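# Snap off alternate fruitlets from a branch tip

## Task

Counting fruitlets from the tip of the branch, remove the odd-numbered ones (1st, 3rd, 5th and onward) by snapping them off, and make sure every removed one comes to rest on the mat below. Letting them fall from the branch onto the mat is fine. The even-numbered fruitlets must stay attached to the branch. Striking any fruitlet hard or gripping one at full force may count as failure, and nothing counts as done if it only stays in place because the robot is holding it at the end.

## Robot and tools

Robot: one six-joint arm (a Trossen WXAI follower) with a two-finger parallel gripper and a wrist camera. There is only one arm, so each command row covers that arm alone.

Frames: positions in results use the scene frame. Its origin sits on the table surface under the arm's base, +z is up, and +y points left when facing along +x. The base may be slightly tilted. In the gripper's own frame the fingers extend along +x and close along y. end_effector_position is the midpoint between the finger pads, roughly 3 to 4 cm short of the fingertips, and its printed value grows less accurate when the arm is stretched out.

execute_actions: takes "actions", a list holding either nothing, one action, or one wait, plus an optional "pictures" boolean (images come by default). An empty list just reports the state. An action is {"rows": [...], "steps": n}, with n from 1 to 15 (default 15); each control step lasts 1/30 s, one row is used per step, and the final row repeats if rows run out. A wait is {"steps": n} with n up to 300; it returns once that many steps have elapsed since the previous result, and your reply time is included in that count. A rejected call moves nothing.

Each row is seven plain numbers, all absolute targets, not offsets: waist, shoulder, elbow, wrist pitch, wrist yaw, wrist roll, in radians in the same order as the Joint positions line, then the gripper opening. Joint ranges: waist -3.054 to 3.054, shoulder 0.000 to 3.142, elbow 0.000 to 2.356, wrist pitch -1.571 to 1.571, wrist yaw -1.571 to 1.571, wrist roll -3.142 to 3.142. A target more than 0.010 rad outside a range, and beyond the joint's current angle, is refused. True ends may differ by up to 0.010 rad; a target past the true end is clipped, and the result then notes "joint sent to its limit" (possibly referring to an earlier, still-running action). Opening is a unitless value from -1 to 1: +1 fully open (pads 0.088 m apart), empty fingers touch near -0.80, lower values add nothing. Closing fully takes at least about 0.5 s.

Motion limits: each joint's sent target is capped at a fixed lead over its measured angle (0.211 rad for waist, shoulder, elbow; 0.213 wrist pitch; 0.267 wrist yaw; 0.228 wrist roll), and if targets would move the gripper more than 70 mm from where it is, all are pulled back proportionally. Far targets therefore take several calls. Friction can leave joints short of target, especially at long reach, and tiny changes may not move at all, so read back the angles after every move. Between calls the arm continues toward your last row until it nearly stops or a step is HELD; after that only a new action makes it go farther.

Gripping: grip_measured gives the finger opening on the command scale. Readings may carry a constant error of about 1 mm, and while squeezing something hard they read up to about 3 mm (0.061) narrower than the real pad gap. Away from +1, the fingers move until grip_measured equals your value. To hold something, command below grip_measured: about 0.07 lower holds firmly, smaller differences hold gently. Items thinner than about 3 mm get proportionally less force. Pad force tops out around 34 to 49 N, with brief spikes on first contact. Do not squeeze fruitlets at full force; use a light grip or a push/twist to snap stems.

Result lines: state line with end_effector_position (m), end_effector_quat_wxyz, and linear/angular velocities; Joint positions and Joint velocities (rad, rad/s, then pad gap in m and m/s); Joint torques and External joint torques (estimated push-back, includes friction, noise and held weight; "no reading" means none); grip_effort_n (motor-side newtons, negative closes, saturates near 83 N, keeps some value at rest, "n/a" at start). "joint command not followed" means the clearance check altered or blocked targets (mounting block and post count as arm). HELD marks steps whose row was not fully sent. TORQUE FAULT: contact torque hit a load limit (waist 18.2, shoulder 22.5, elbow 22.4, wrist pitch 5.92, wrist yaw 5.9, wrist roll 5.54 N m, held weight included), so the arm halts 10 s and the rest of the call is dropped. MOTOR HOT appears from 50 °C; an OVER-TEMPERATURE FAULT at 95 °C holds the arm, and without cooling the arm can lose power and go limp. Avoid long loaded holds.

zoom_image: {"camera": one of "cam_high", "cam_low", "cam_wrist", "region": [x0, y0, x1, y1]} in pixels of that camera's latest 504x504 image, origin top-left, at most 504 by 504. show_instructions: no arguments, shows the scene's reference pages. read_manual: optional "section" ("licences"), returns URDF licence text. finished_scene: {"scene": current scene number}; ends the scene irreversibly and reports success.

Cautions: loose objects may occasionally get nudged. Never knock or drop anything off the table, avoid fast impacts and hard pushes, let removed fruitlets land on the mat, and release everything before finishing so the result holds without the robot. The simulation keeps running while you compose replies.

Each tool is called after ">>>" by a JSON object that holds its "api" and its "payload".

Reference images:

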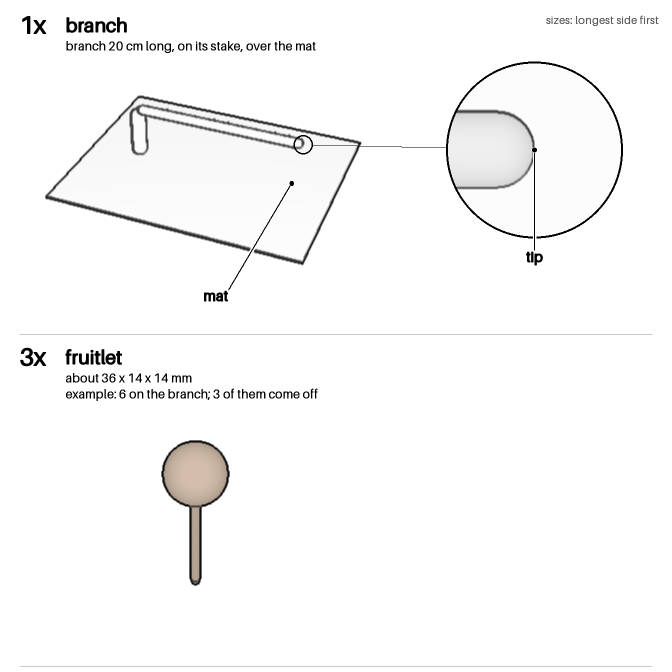

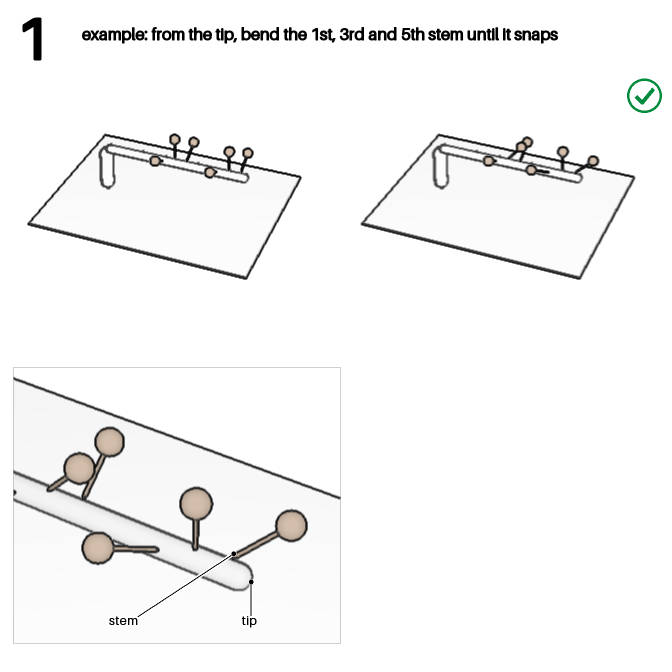

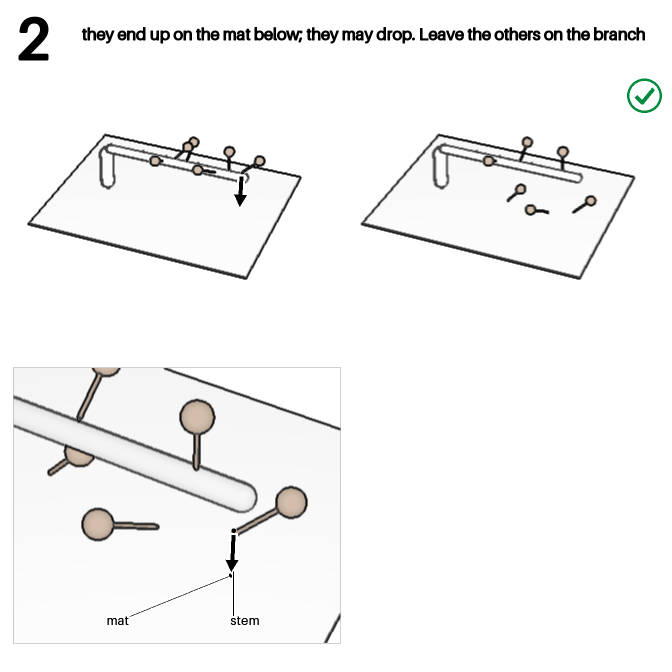

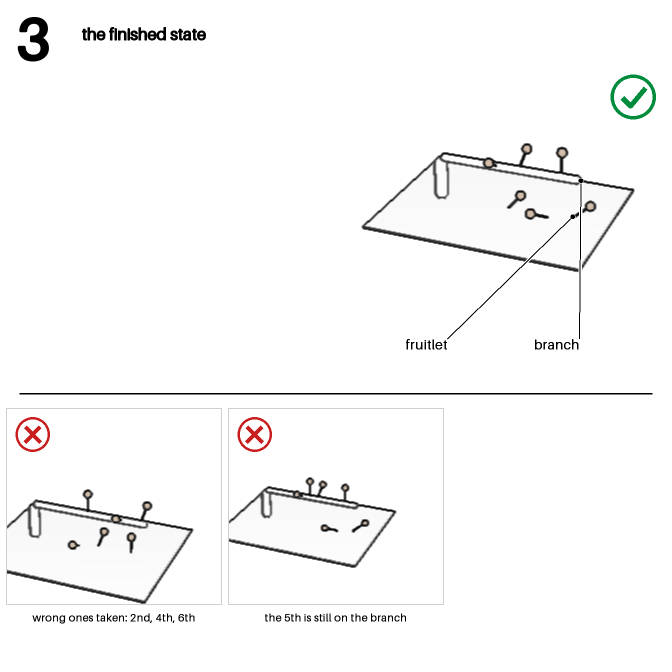

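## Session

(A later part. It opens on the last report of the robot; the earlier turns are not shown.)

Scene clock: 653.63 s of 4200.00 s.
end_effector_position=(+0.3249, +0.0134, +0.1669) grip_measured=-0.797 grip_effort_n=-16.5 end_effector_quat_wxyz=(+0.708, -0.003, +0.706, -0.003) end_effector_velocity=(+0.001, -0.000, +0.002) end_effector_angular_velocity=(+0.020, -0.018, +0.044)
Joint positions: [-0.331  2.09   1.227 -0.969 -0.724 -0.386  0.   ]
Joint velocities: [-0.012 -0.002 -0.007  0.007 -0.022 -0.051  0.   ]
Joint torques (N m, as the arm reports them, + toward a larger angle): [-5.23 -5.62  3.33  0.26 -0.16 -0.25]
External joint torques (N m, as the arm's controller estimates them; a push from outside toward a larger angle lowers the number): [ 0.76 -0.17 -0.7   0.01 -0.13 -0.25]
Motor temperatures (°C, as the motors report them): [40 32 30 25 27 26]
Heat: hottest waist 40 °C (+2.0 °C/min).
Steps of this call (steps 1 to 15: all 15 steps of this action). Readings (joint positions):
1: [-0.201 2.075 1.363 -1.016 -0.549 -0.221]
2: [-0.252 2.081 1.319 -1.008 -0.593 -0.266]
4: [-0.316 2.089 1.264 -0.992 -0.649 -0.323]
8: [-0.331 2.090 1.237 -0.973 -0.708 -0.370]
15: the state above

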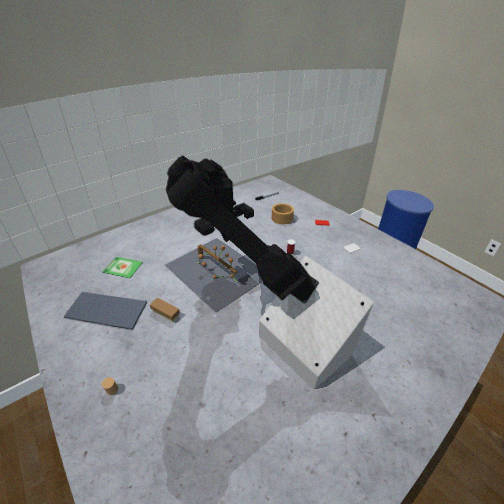

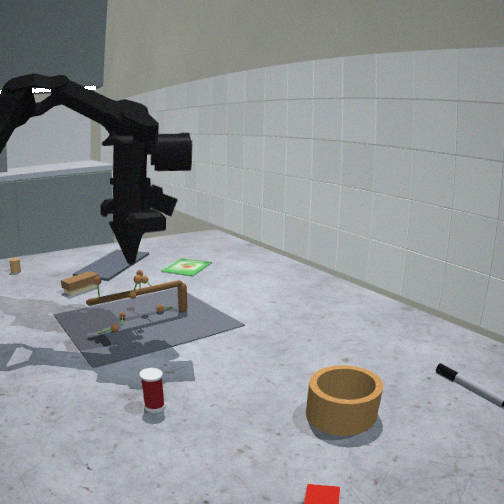

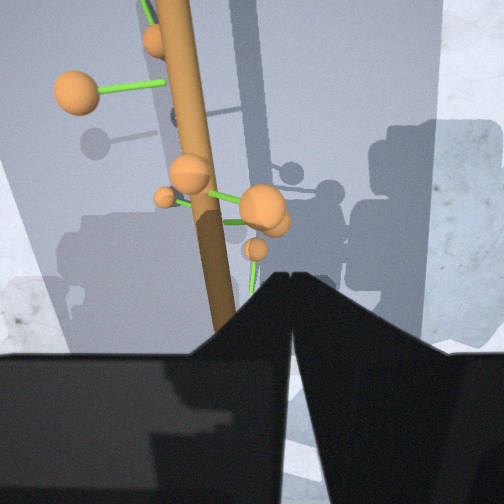

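>>> {"api": "execute_actions", "payload": {"actions": [{"rows":[[-0.322,2.075,1.2,-0.95,-0.733,-0.38,-0.8],[-0.316,2.062,1.178,-0.939,-0.735,-0.369,-0.8],[-0.316,2.062,1.178,-0.939,-0.735,-0.369,-0.8],[-0.316,2.062,1.178,-0.939,-0.735,-0.369,-0.8],[-0.316,2.062,1.178,-0.939,-0.735,-0.369,-0.8],[-0.3,2.072,1.162,-0.903,-0.738,-0.349,-0.8],[-0.3,2.072,1.162,-0.903,-0.738,-0.349,-0.8],[-0.285,2.08,1.146,-0.867,-0.742,-0.329,-0.8],[-0.285,2.08,1.146,-0.867,-0.742,-0.329,-0.8],[-0.27,2.088,1.13,-0.832,-0.745,-0.308,-0.8],[-0.27,2.088,1.13,-0.832,-0.745,-0.308,-0.8],[-0.255,2.096,1.113,-0.796,-0.748,-0.288,-0.8]],"steps":15}]}}

Scene clock: 685.60 s of 4200.00 s.
end_effector_position=(+0.3196, +0.0193, +0.1371) grip_measured=-0.797 grip_effort_n=-16.5 end_effector_quat_wxyz=(+0.709, -0.006, +0.705, +0.001) end_effector_velocity=(-0.018, +0.004, -0.057) end_effector_angular_velocity=(+0.020, +0.068, -0.022)
Joint positions: [-0.263  2.082  1.13  -0.819 -0.743 -0.306  0.   ]
Joint velocities: [ 0.115  0.051 -0.125  0.183 -0.022  0.11   0.   ]
Joint torques (N m, as the arm reports them, + toward a larger angle): [-5.05 -4.27  3.25  0.3  -0.14  0.21]
External joint torques (N m, as the arm's controller estimates them; a push from outside toward a larger angle lowers the number): [ 1.22  1.29 -0.61  0.01 -0.13  0.2 ]
Motor temperatures (°C, as the motors report them): [39 32 30 25 26 26]
Heat: hottest waist 39 °C (+0.0 °C/min).
Steps of this call (steps 1 to 15: the robot went on to your last target; steps 16 to 90: nothing new was sent; then 28.47 s passed at rest; steps 91 to 105: all 15 steps of this action). Readings (joint positions):
91: [-0.332 2.090 1.223 -0.963 -0.727 -0.388]
92: [-0.331 2.086 1.215 -0.955 -0.728 -0.388]
94: [-0.326 2.080 1.200 -0.952 -0.729 -0.383]
98: [-0.310 2.078 1.177 -0.912 -0.734 -0.360]
105: the state above

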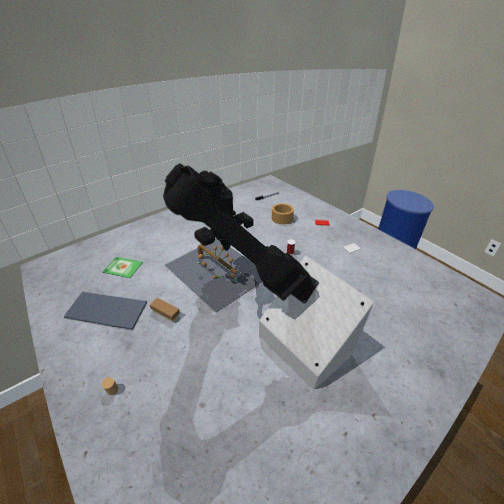

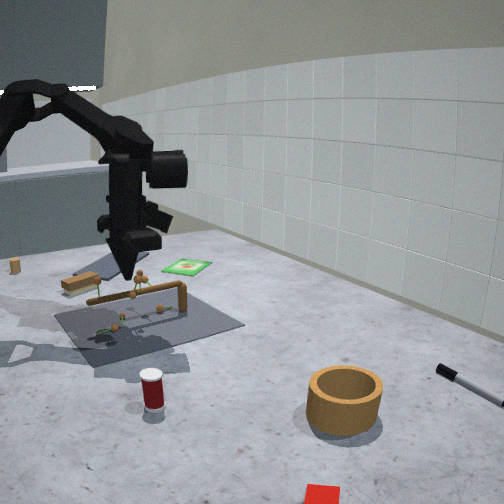

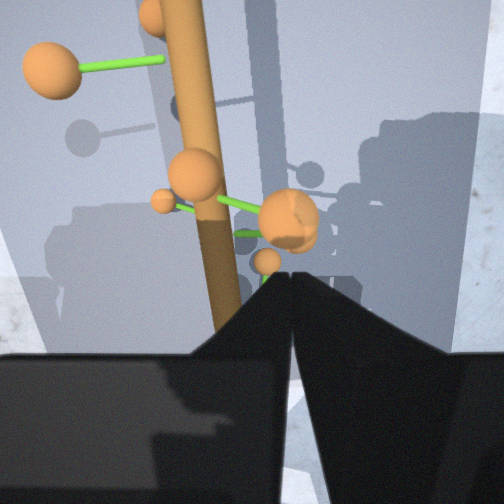

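>>> {"api": "execute_actions", "payload": {"actions": [{"rows":[[-0.247,2.098,1.105,-0.778,-0.75,-0.278,-0.8],[-0.247,2.098,1.105,-0.778,-0.75,-0.278,-0.8],[-0.239,2.102,1.097,-0.76,-0.752,-0.268,-0.8],[-0.239,2.102,1.097,-0.76,-0.752,-0.268,-0.8],[-0.239,2.102,1.097,-0.76,-0.752,-0.268,-0.8],[-0.239,2.102,1.097,-0.76,-0.752,-0.268,-0.8],[-0.236,2.115,1.12,-0.765,-0.752,-0.264,-0.8],[-0.236,2.115,1.12,-0.765,-0.752,-0.264,-0.8],[-0.233,2.125,1.142,-0.769,-0.753,-0.259,-0.8],[-0.233,2.125,1.142,-0.769,-0.753,-0.259,-0.8],[-0.23,2.135,1.16,-0.773,-0.753,-0.255,-0.8],[-0.23,2.135,1.16,-0.773,-0.753,-0.255,-0.8],[-0.227,2.145,1.178,-0.778,-0.753,-0.251,-0.8]],"steps":15}]}}

Scene clock: 709.73 s of 4200.00 s.
end_effector_position=(+0.3305, +0.0185, +0.1242) grip_measured=-0.797 grip_effort_n=-16.5 end_effector_quat_wxyz=(+0.709, -0.004, +0.705, +0.000) end_effector_velocity=(+0.047, +0.007, +0.006) end_effector_angular_velocity=(-0.007, -0.037, +0.034)
Joint positions: [-0.232  2.127  1.156 -0.772 -0.75  -0.261  0.   ]
Joint velocities: [ 0.027  0.076  0.188 -0.037 -0.007  0.037  0.   ]
Joint torques (N m, as the arm reports them, + toward a larger angle): [-4.98 -4.37  4.38 -0.1  -0.16  0.22]
External joint torques (N m, as the arm's controller estimates them; a push from outside toward a larger angle lowers the number): [ 1.17  1.19  1.04 -0.23 -0.15  0.21]
Motor temperatures (°C, as the motors report them): [39 31 30 25 26 26]
Heat: hottest waist 39 °C (-1.0 °C/min).
Steps of this call (steps 1 to 30: the robot went on to your last target; steps 31 to 90: nothing new was sent; then 20.63 s passed at rest; steps 91 to 105: all 15 steps of this action). Readings (joint positions):
91: [-0.257 2.085 1.119 -0.794 -0.745 -0.292]
92: [-0.256 2.085 1.118 -0.790 -0.745 -0.290]
94: [-0.250 2.087 1.113 -0.777 -0.747 -0.283]
98: [-0.241 2.095 1.109 -0.768 -0.748 -0.275]
105: the state above

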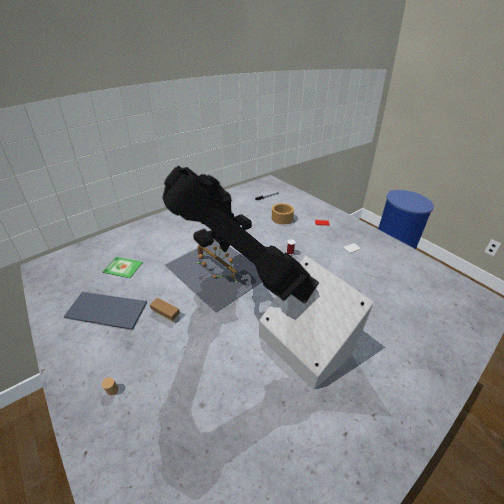

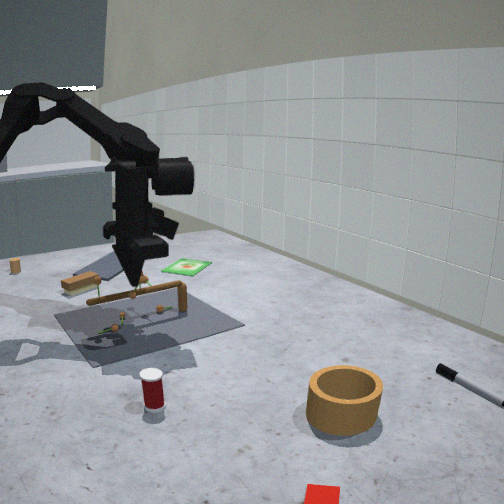

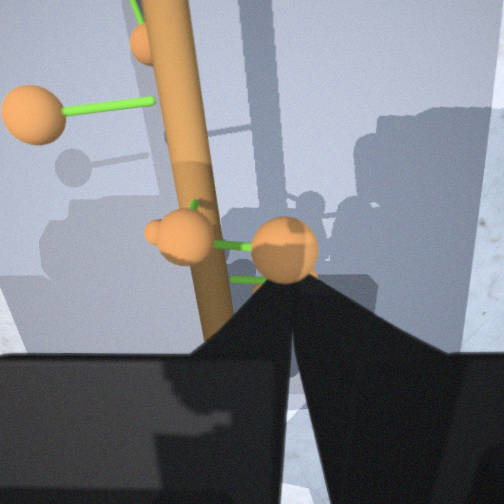

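>>> {"api": "execute_actions", "payload": {"actions": [{"rows":[[-0.224,2.155,1.195,-0.782,-0.754,-0.247,-0.8],[-0.224,2.155,1.195,-0.782,-0.754,-0.247,-0.8],[-0.221,2.166,1.214,-0.787,-0.754,-0.243,-0.8],[-0.221,2.166,1.214,-0.787,-0.754,-0.243,-0.8],[-0.216,2.177,1.23,-0.787,-0.755,-0.236,-0.8],[-0.216,2.177,1.23,-0.787,-0.755,-0.236,-0.8],[-0.211,2.188,1.246,-0.787,-0.756,-0.229,-0.8],[-0.211,2.188,1.246,-0.787,-0.756,-0.229,-0.8],[-0.206,2.199,1.262,-0.787,-0.757,-0.222,-0.8],[-0.206,2.199,1.262,-0.787,-0.757,-0.222,-0.8],[-0.201,2.209,1.276,-0.787,-0.758,-0.215,-0.8]],"steps":15}]}}

Scene clock: 717.30 s of 4200.00 s.
end_effector_position=(+0.3548, +0.0209, +0.1187) grip_measured=-0.797 grip_effort_n=-16.5 end_effector_quat_wxyz=(+0.709, -0.005, +0.705, +0.001) end_effector_velocity=(+0.016, +0.004, -0.002) end_effector_angular_velocity=(+0.003, -0.009, +0.009)
Joint positions: [-0.204  2.193  1.263 -0.786 -0.754 -0.224  0.   ]
Joint velocities: [ 0.017  0.032  0.066 -0.007 -0.007  0.022  0.   ]
Joint torques (N m, as the arm reports them, + toward a larger angle): [-5.35 -4.75  4.65  0.06 -0.14  0.22]
External joint torques (N m, as the arm's controller estimates them; a push from outside toward a larger angle lowers the number): [ 1.26  1.43  1.04 -0.16 -0.13  0.22]
Motor temperatures (°C, as the motors report them): [39 31 30 25 26 26]
Heat: hottest waist 39 °C (-1.0 °C/min).
Steps of this call (steps 1 to 30: the robot went on to your last target; steps 31 to 90: nothing new was sent; then 4.07 s passed at rest; steps 91 to 105: all 15 steps of this action). Readings (joint positions):
91: [-0.229 2.135 1.173 -0.779 -0.750 -0.256]
92: [-0.229 2.137 1.176 -0.779 -0.750 -0.256]
94: [-0.227 2.145 1.190 -0.782 -0.750 -0.252]
98: [-0.219 2.164 1.220 -0.784 -0.752 -0.242]
105: the state above

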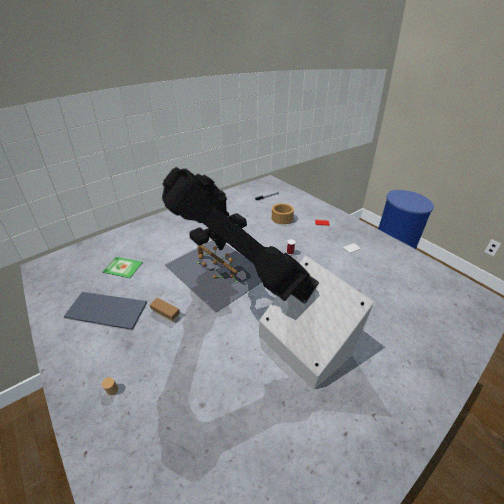

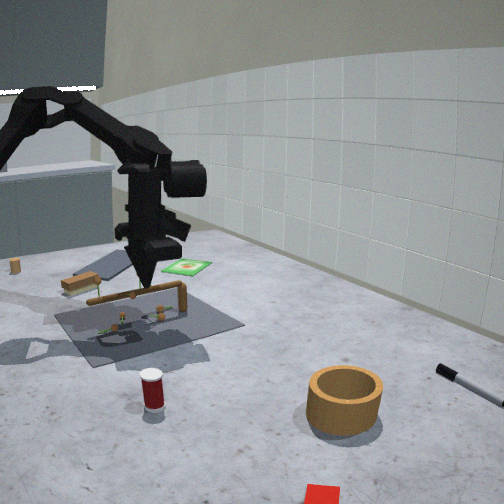

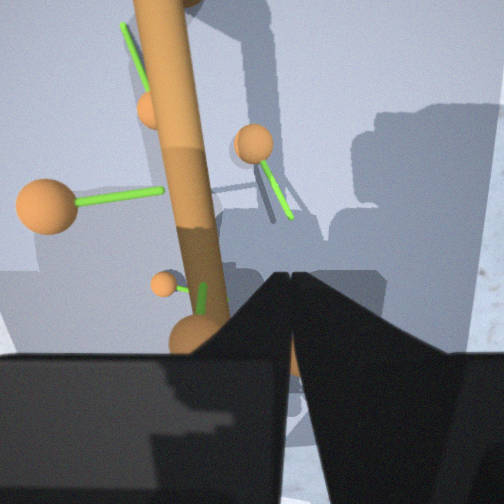

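>>> {"api": "execute_actions", "payload": {"actions": [{"rows":[[-0.222,2.195,1.285,-0.83,-0.75,-0.247,-0.8],[-0.222,2.195,1.285,-0.83,-0.75,-0.247,-0.8],[-0.244,2.18,1.305,-0.88,-0.745,-0.275,-0.8],[-0.244,2.18,1.305,-0.88,-0.745,-0.275,-0.8],[-0.265,2.165,1.33,-0.93,-0.74,-0.3,-0.8],[-0.265,2.165,1.33,-0.93,-0.74,-0.3,-0.8],[-0.287,2.15,1.35,-0.98,-0.735,-0.33,-0.8],[-0.287,2.15,1.35,-0.98,-0.735,-0.33,-0.8],[-0.32,2.12,1.38,-1.05,-0.73,-0.37,-0.8],[-0.32,2.12,1.38,-1.05,-0.73,-0.37,-0.8],[-0.36,2.07,1.39,-1.17,-0.72,-0.42,-0.8]],"steps":15}], "pictures": false}}

>>> {"api": "execute_actions", "payload": {"actions": [{"rows":[[-0.38,2.03,1.391,-1.238,-0.717,-0.45,-0.8]],"steps":15}]}}

Scene clock: 727.23 s of 4200.00 s.
end_effector_position=(+0.3427, +0.0284, +0.2002) grip_measured=-0.797 grip_effort_n=-16.5 end_effector_quat_wxyz=(+0.713, +0.002, +0.702, -0.005) end_effector_velocity=(+0.007, +0.047, +0.145) end_effector_angular_velocity=(-0.033, -0.218, +0.139)
Joint positions: [-0.353  2.087  1.378 -1.129 -0.727 -0.396  0.   ]
Joint velocities: [-0.193 -0.286  0.178 -0.344 -0.007 -0.198  0.   ]
Joint torques (N m, as the arm reports them, + toward a larger angle): [-4.51 -4.85  4.2  -0.1   0.12 -0.24]
External joint torques (N m, as the arm's controller estimates them; a push from outside toward a larger angle lowers the number): [ 0.73 -0.61  0.77 -0.3   0.14 -0.24]
Motor temperatures (°C, as the motors report them): [39 31 30 25 26 26]
Heat: hottest waist 39 °C (-1.0 °C/min).
Steps of this call (steps 1 to 15: the robot went on to your last target; steps 16 to 90: nothing new was sent; then 6.43 s passed at rest; steps 91 to 105: all 15 steps of this action). Readings (joint positions):
91: [-0.205 2.196 1.271 -0.795 -0.754 -0.222]
92: [-0.207 2.196 1.273 -0.805 -0.754 -0.224]
94: [-0.219 2.196 1.282 -0.840 -0.754 -0.244]
98: [-0.260 2.183 1.316 -0.926 -0.743 -0.293]
105: the state above

Scene clock: 727.73 s of 4200.00 s.
end_effector_position=(+0.3289, +0.0390, +0.2178) grip_measured=-0.797 grip_effort_n=-16.5 end_effector_quat_wxyz=(+0.705, +0.007, +0.709, -0.003) end_effector_velocity=(-0.001, +0.000, +0.002) end_effector_angular_velocity=(+0.009, -0.003, +0.012)
Joint positions: [-0.378  2.04   1.386 -1.235 -0.72  -0.443  0.   ]
Joint velocities: [-0.007 -0.002 -0.002 -0.007 -0.007 -0.022  0.   ]
Joint torques (N m, as the arm reports them, + toward a larger angle): [-5.13 -6.29  5.12 -0.03  0.08 -0.25]
External joint torques (N m, as the arm's controller estimates them; a push from outside toward a larger angle lowers the number): [ 0.89 -1.13  0.83 -0.28  0.11 -0.25]
Motor temperatures (°C, as the motors report them): [39 31 30 25 26 26]
Heat: hottest waist 39 °C (-1.0 °C/min).
Steps of this call (steps 1 to 15: all 15 steps of this action). Readings (joint positions):
1: [-0.359 2.074 1.384 -1.151 -0.726 -0.408]
2: [-0.364 2.066 1.385 -1.177 -0.724 -0.418]
4: [-0.372 2.051 1.385 -1.207 -0.722 -0.430]
8: [-0.377 2.041 1.386 -1.228 -0.721 -0.440]
15: the state above

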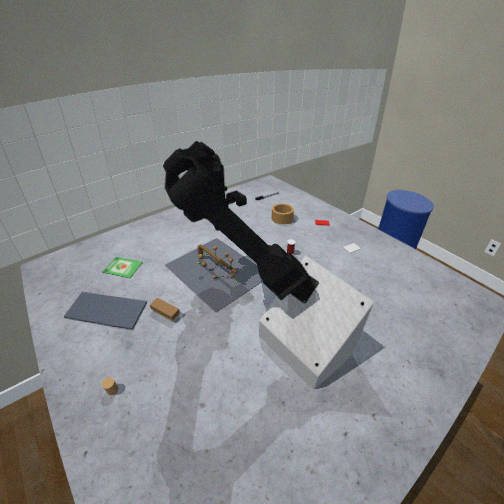

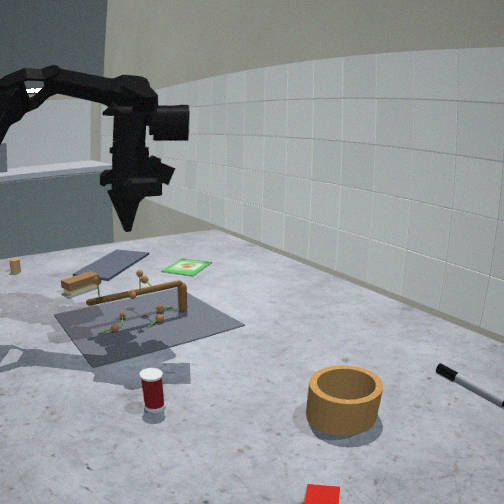

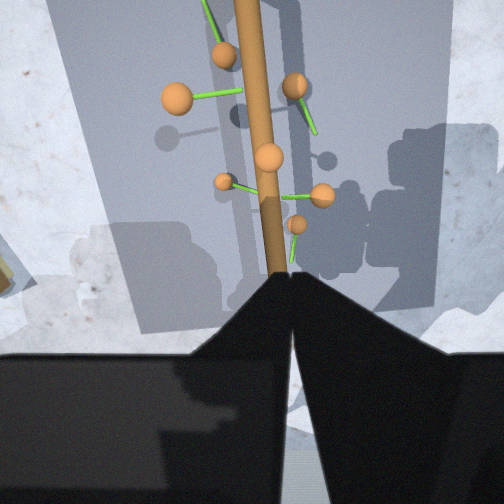

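>>> {"api": "zoom_image", "payload": {"camera": "cam_low", "region": [50, 250, 250, 370]}}

Region (50, 250, 250, 370) of cam_low's 504x504 image, scaled by 2.520, with more detail than that image has; it fills the top 302 rows of this view, and the rest is white.

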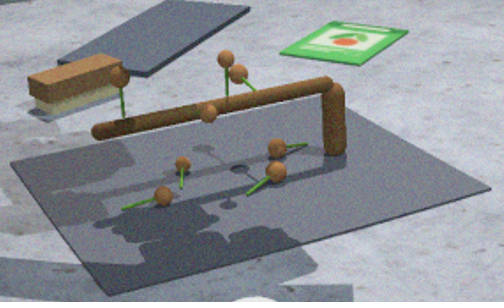

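Four on the branch, four on the mat.

>>> {"api": "finished_scene", "payload": {"scene": 1}}

The scene is finished: the task was done.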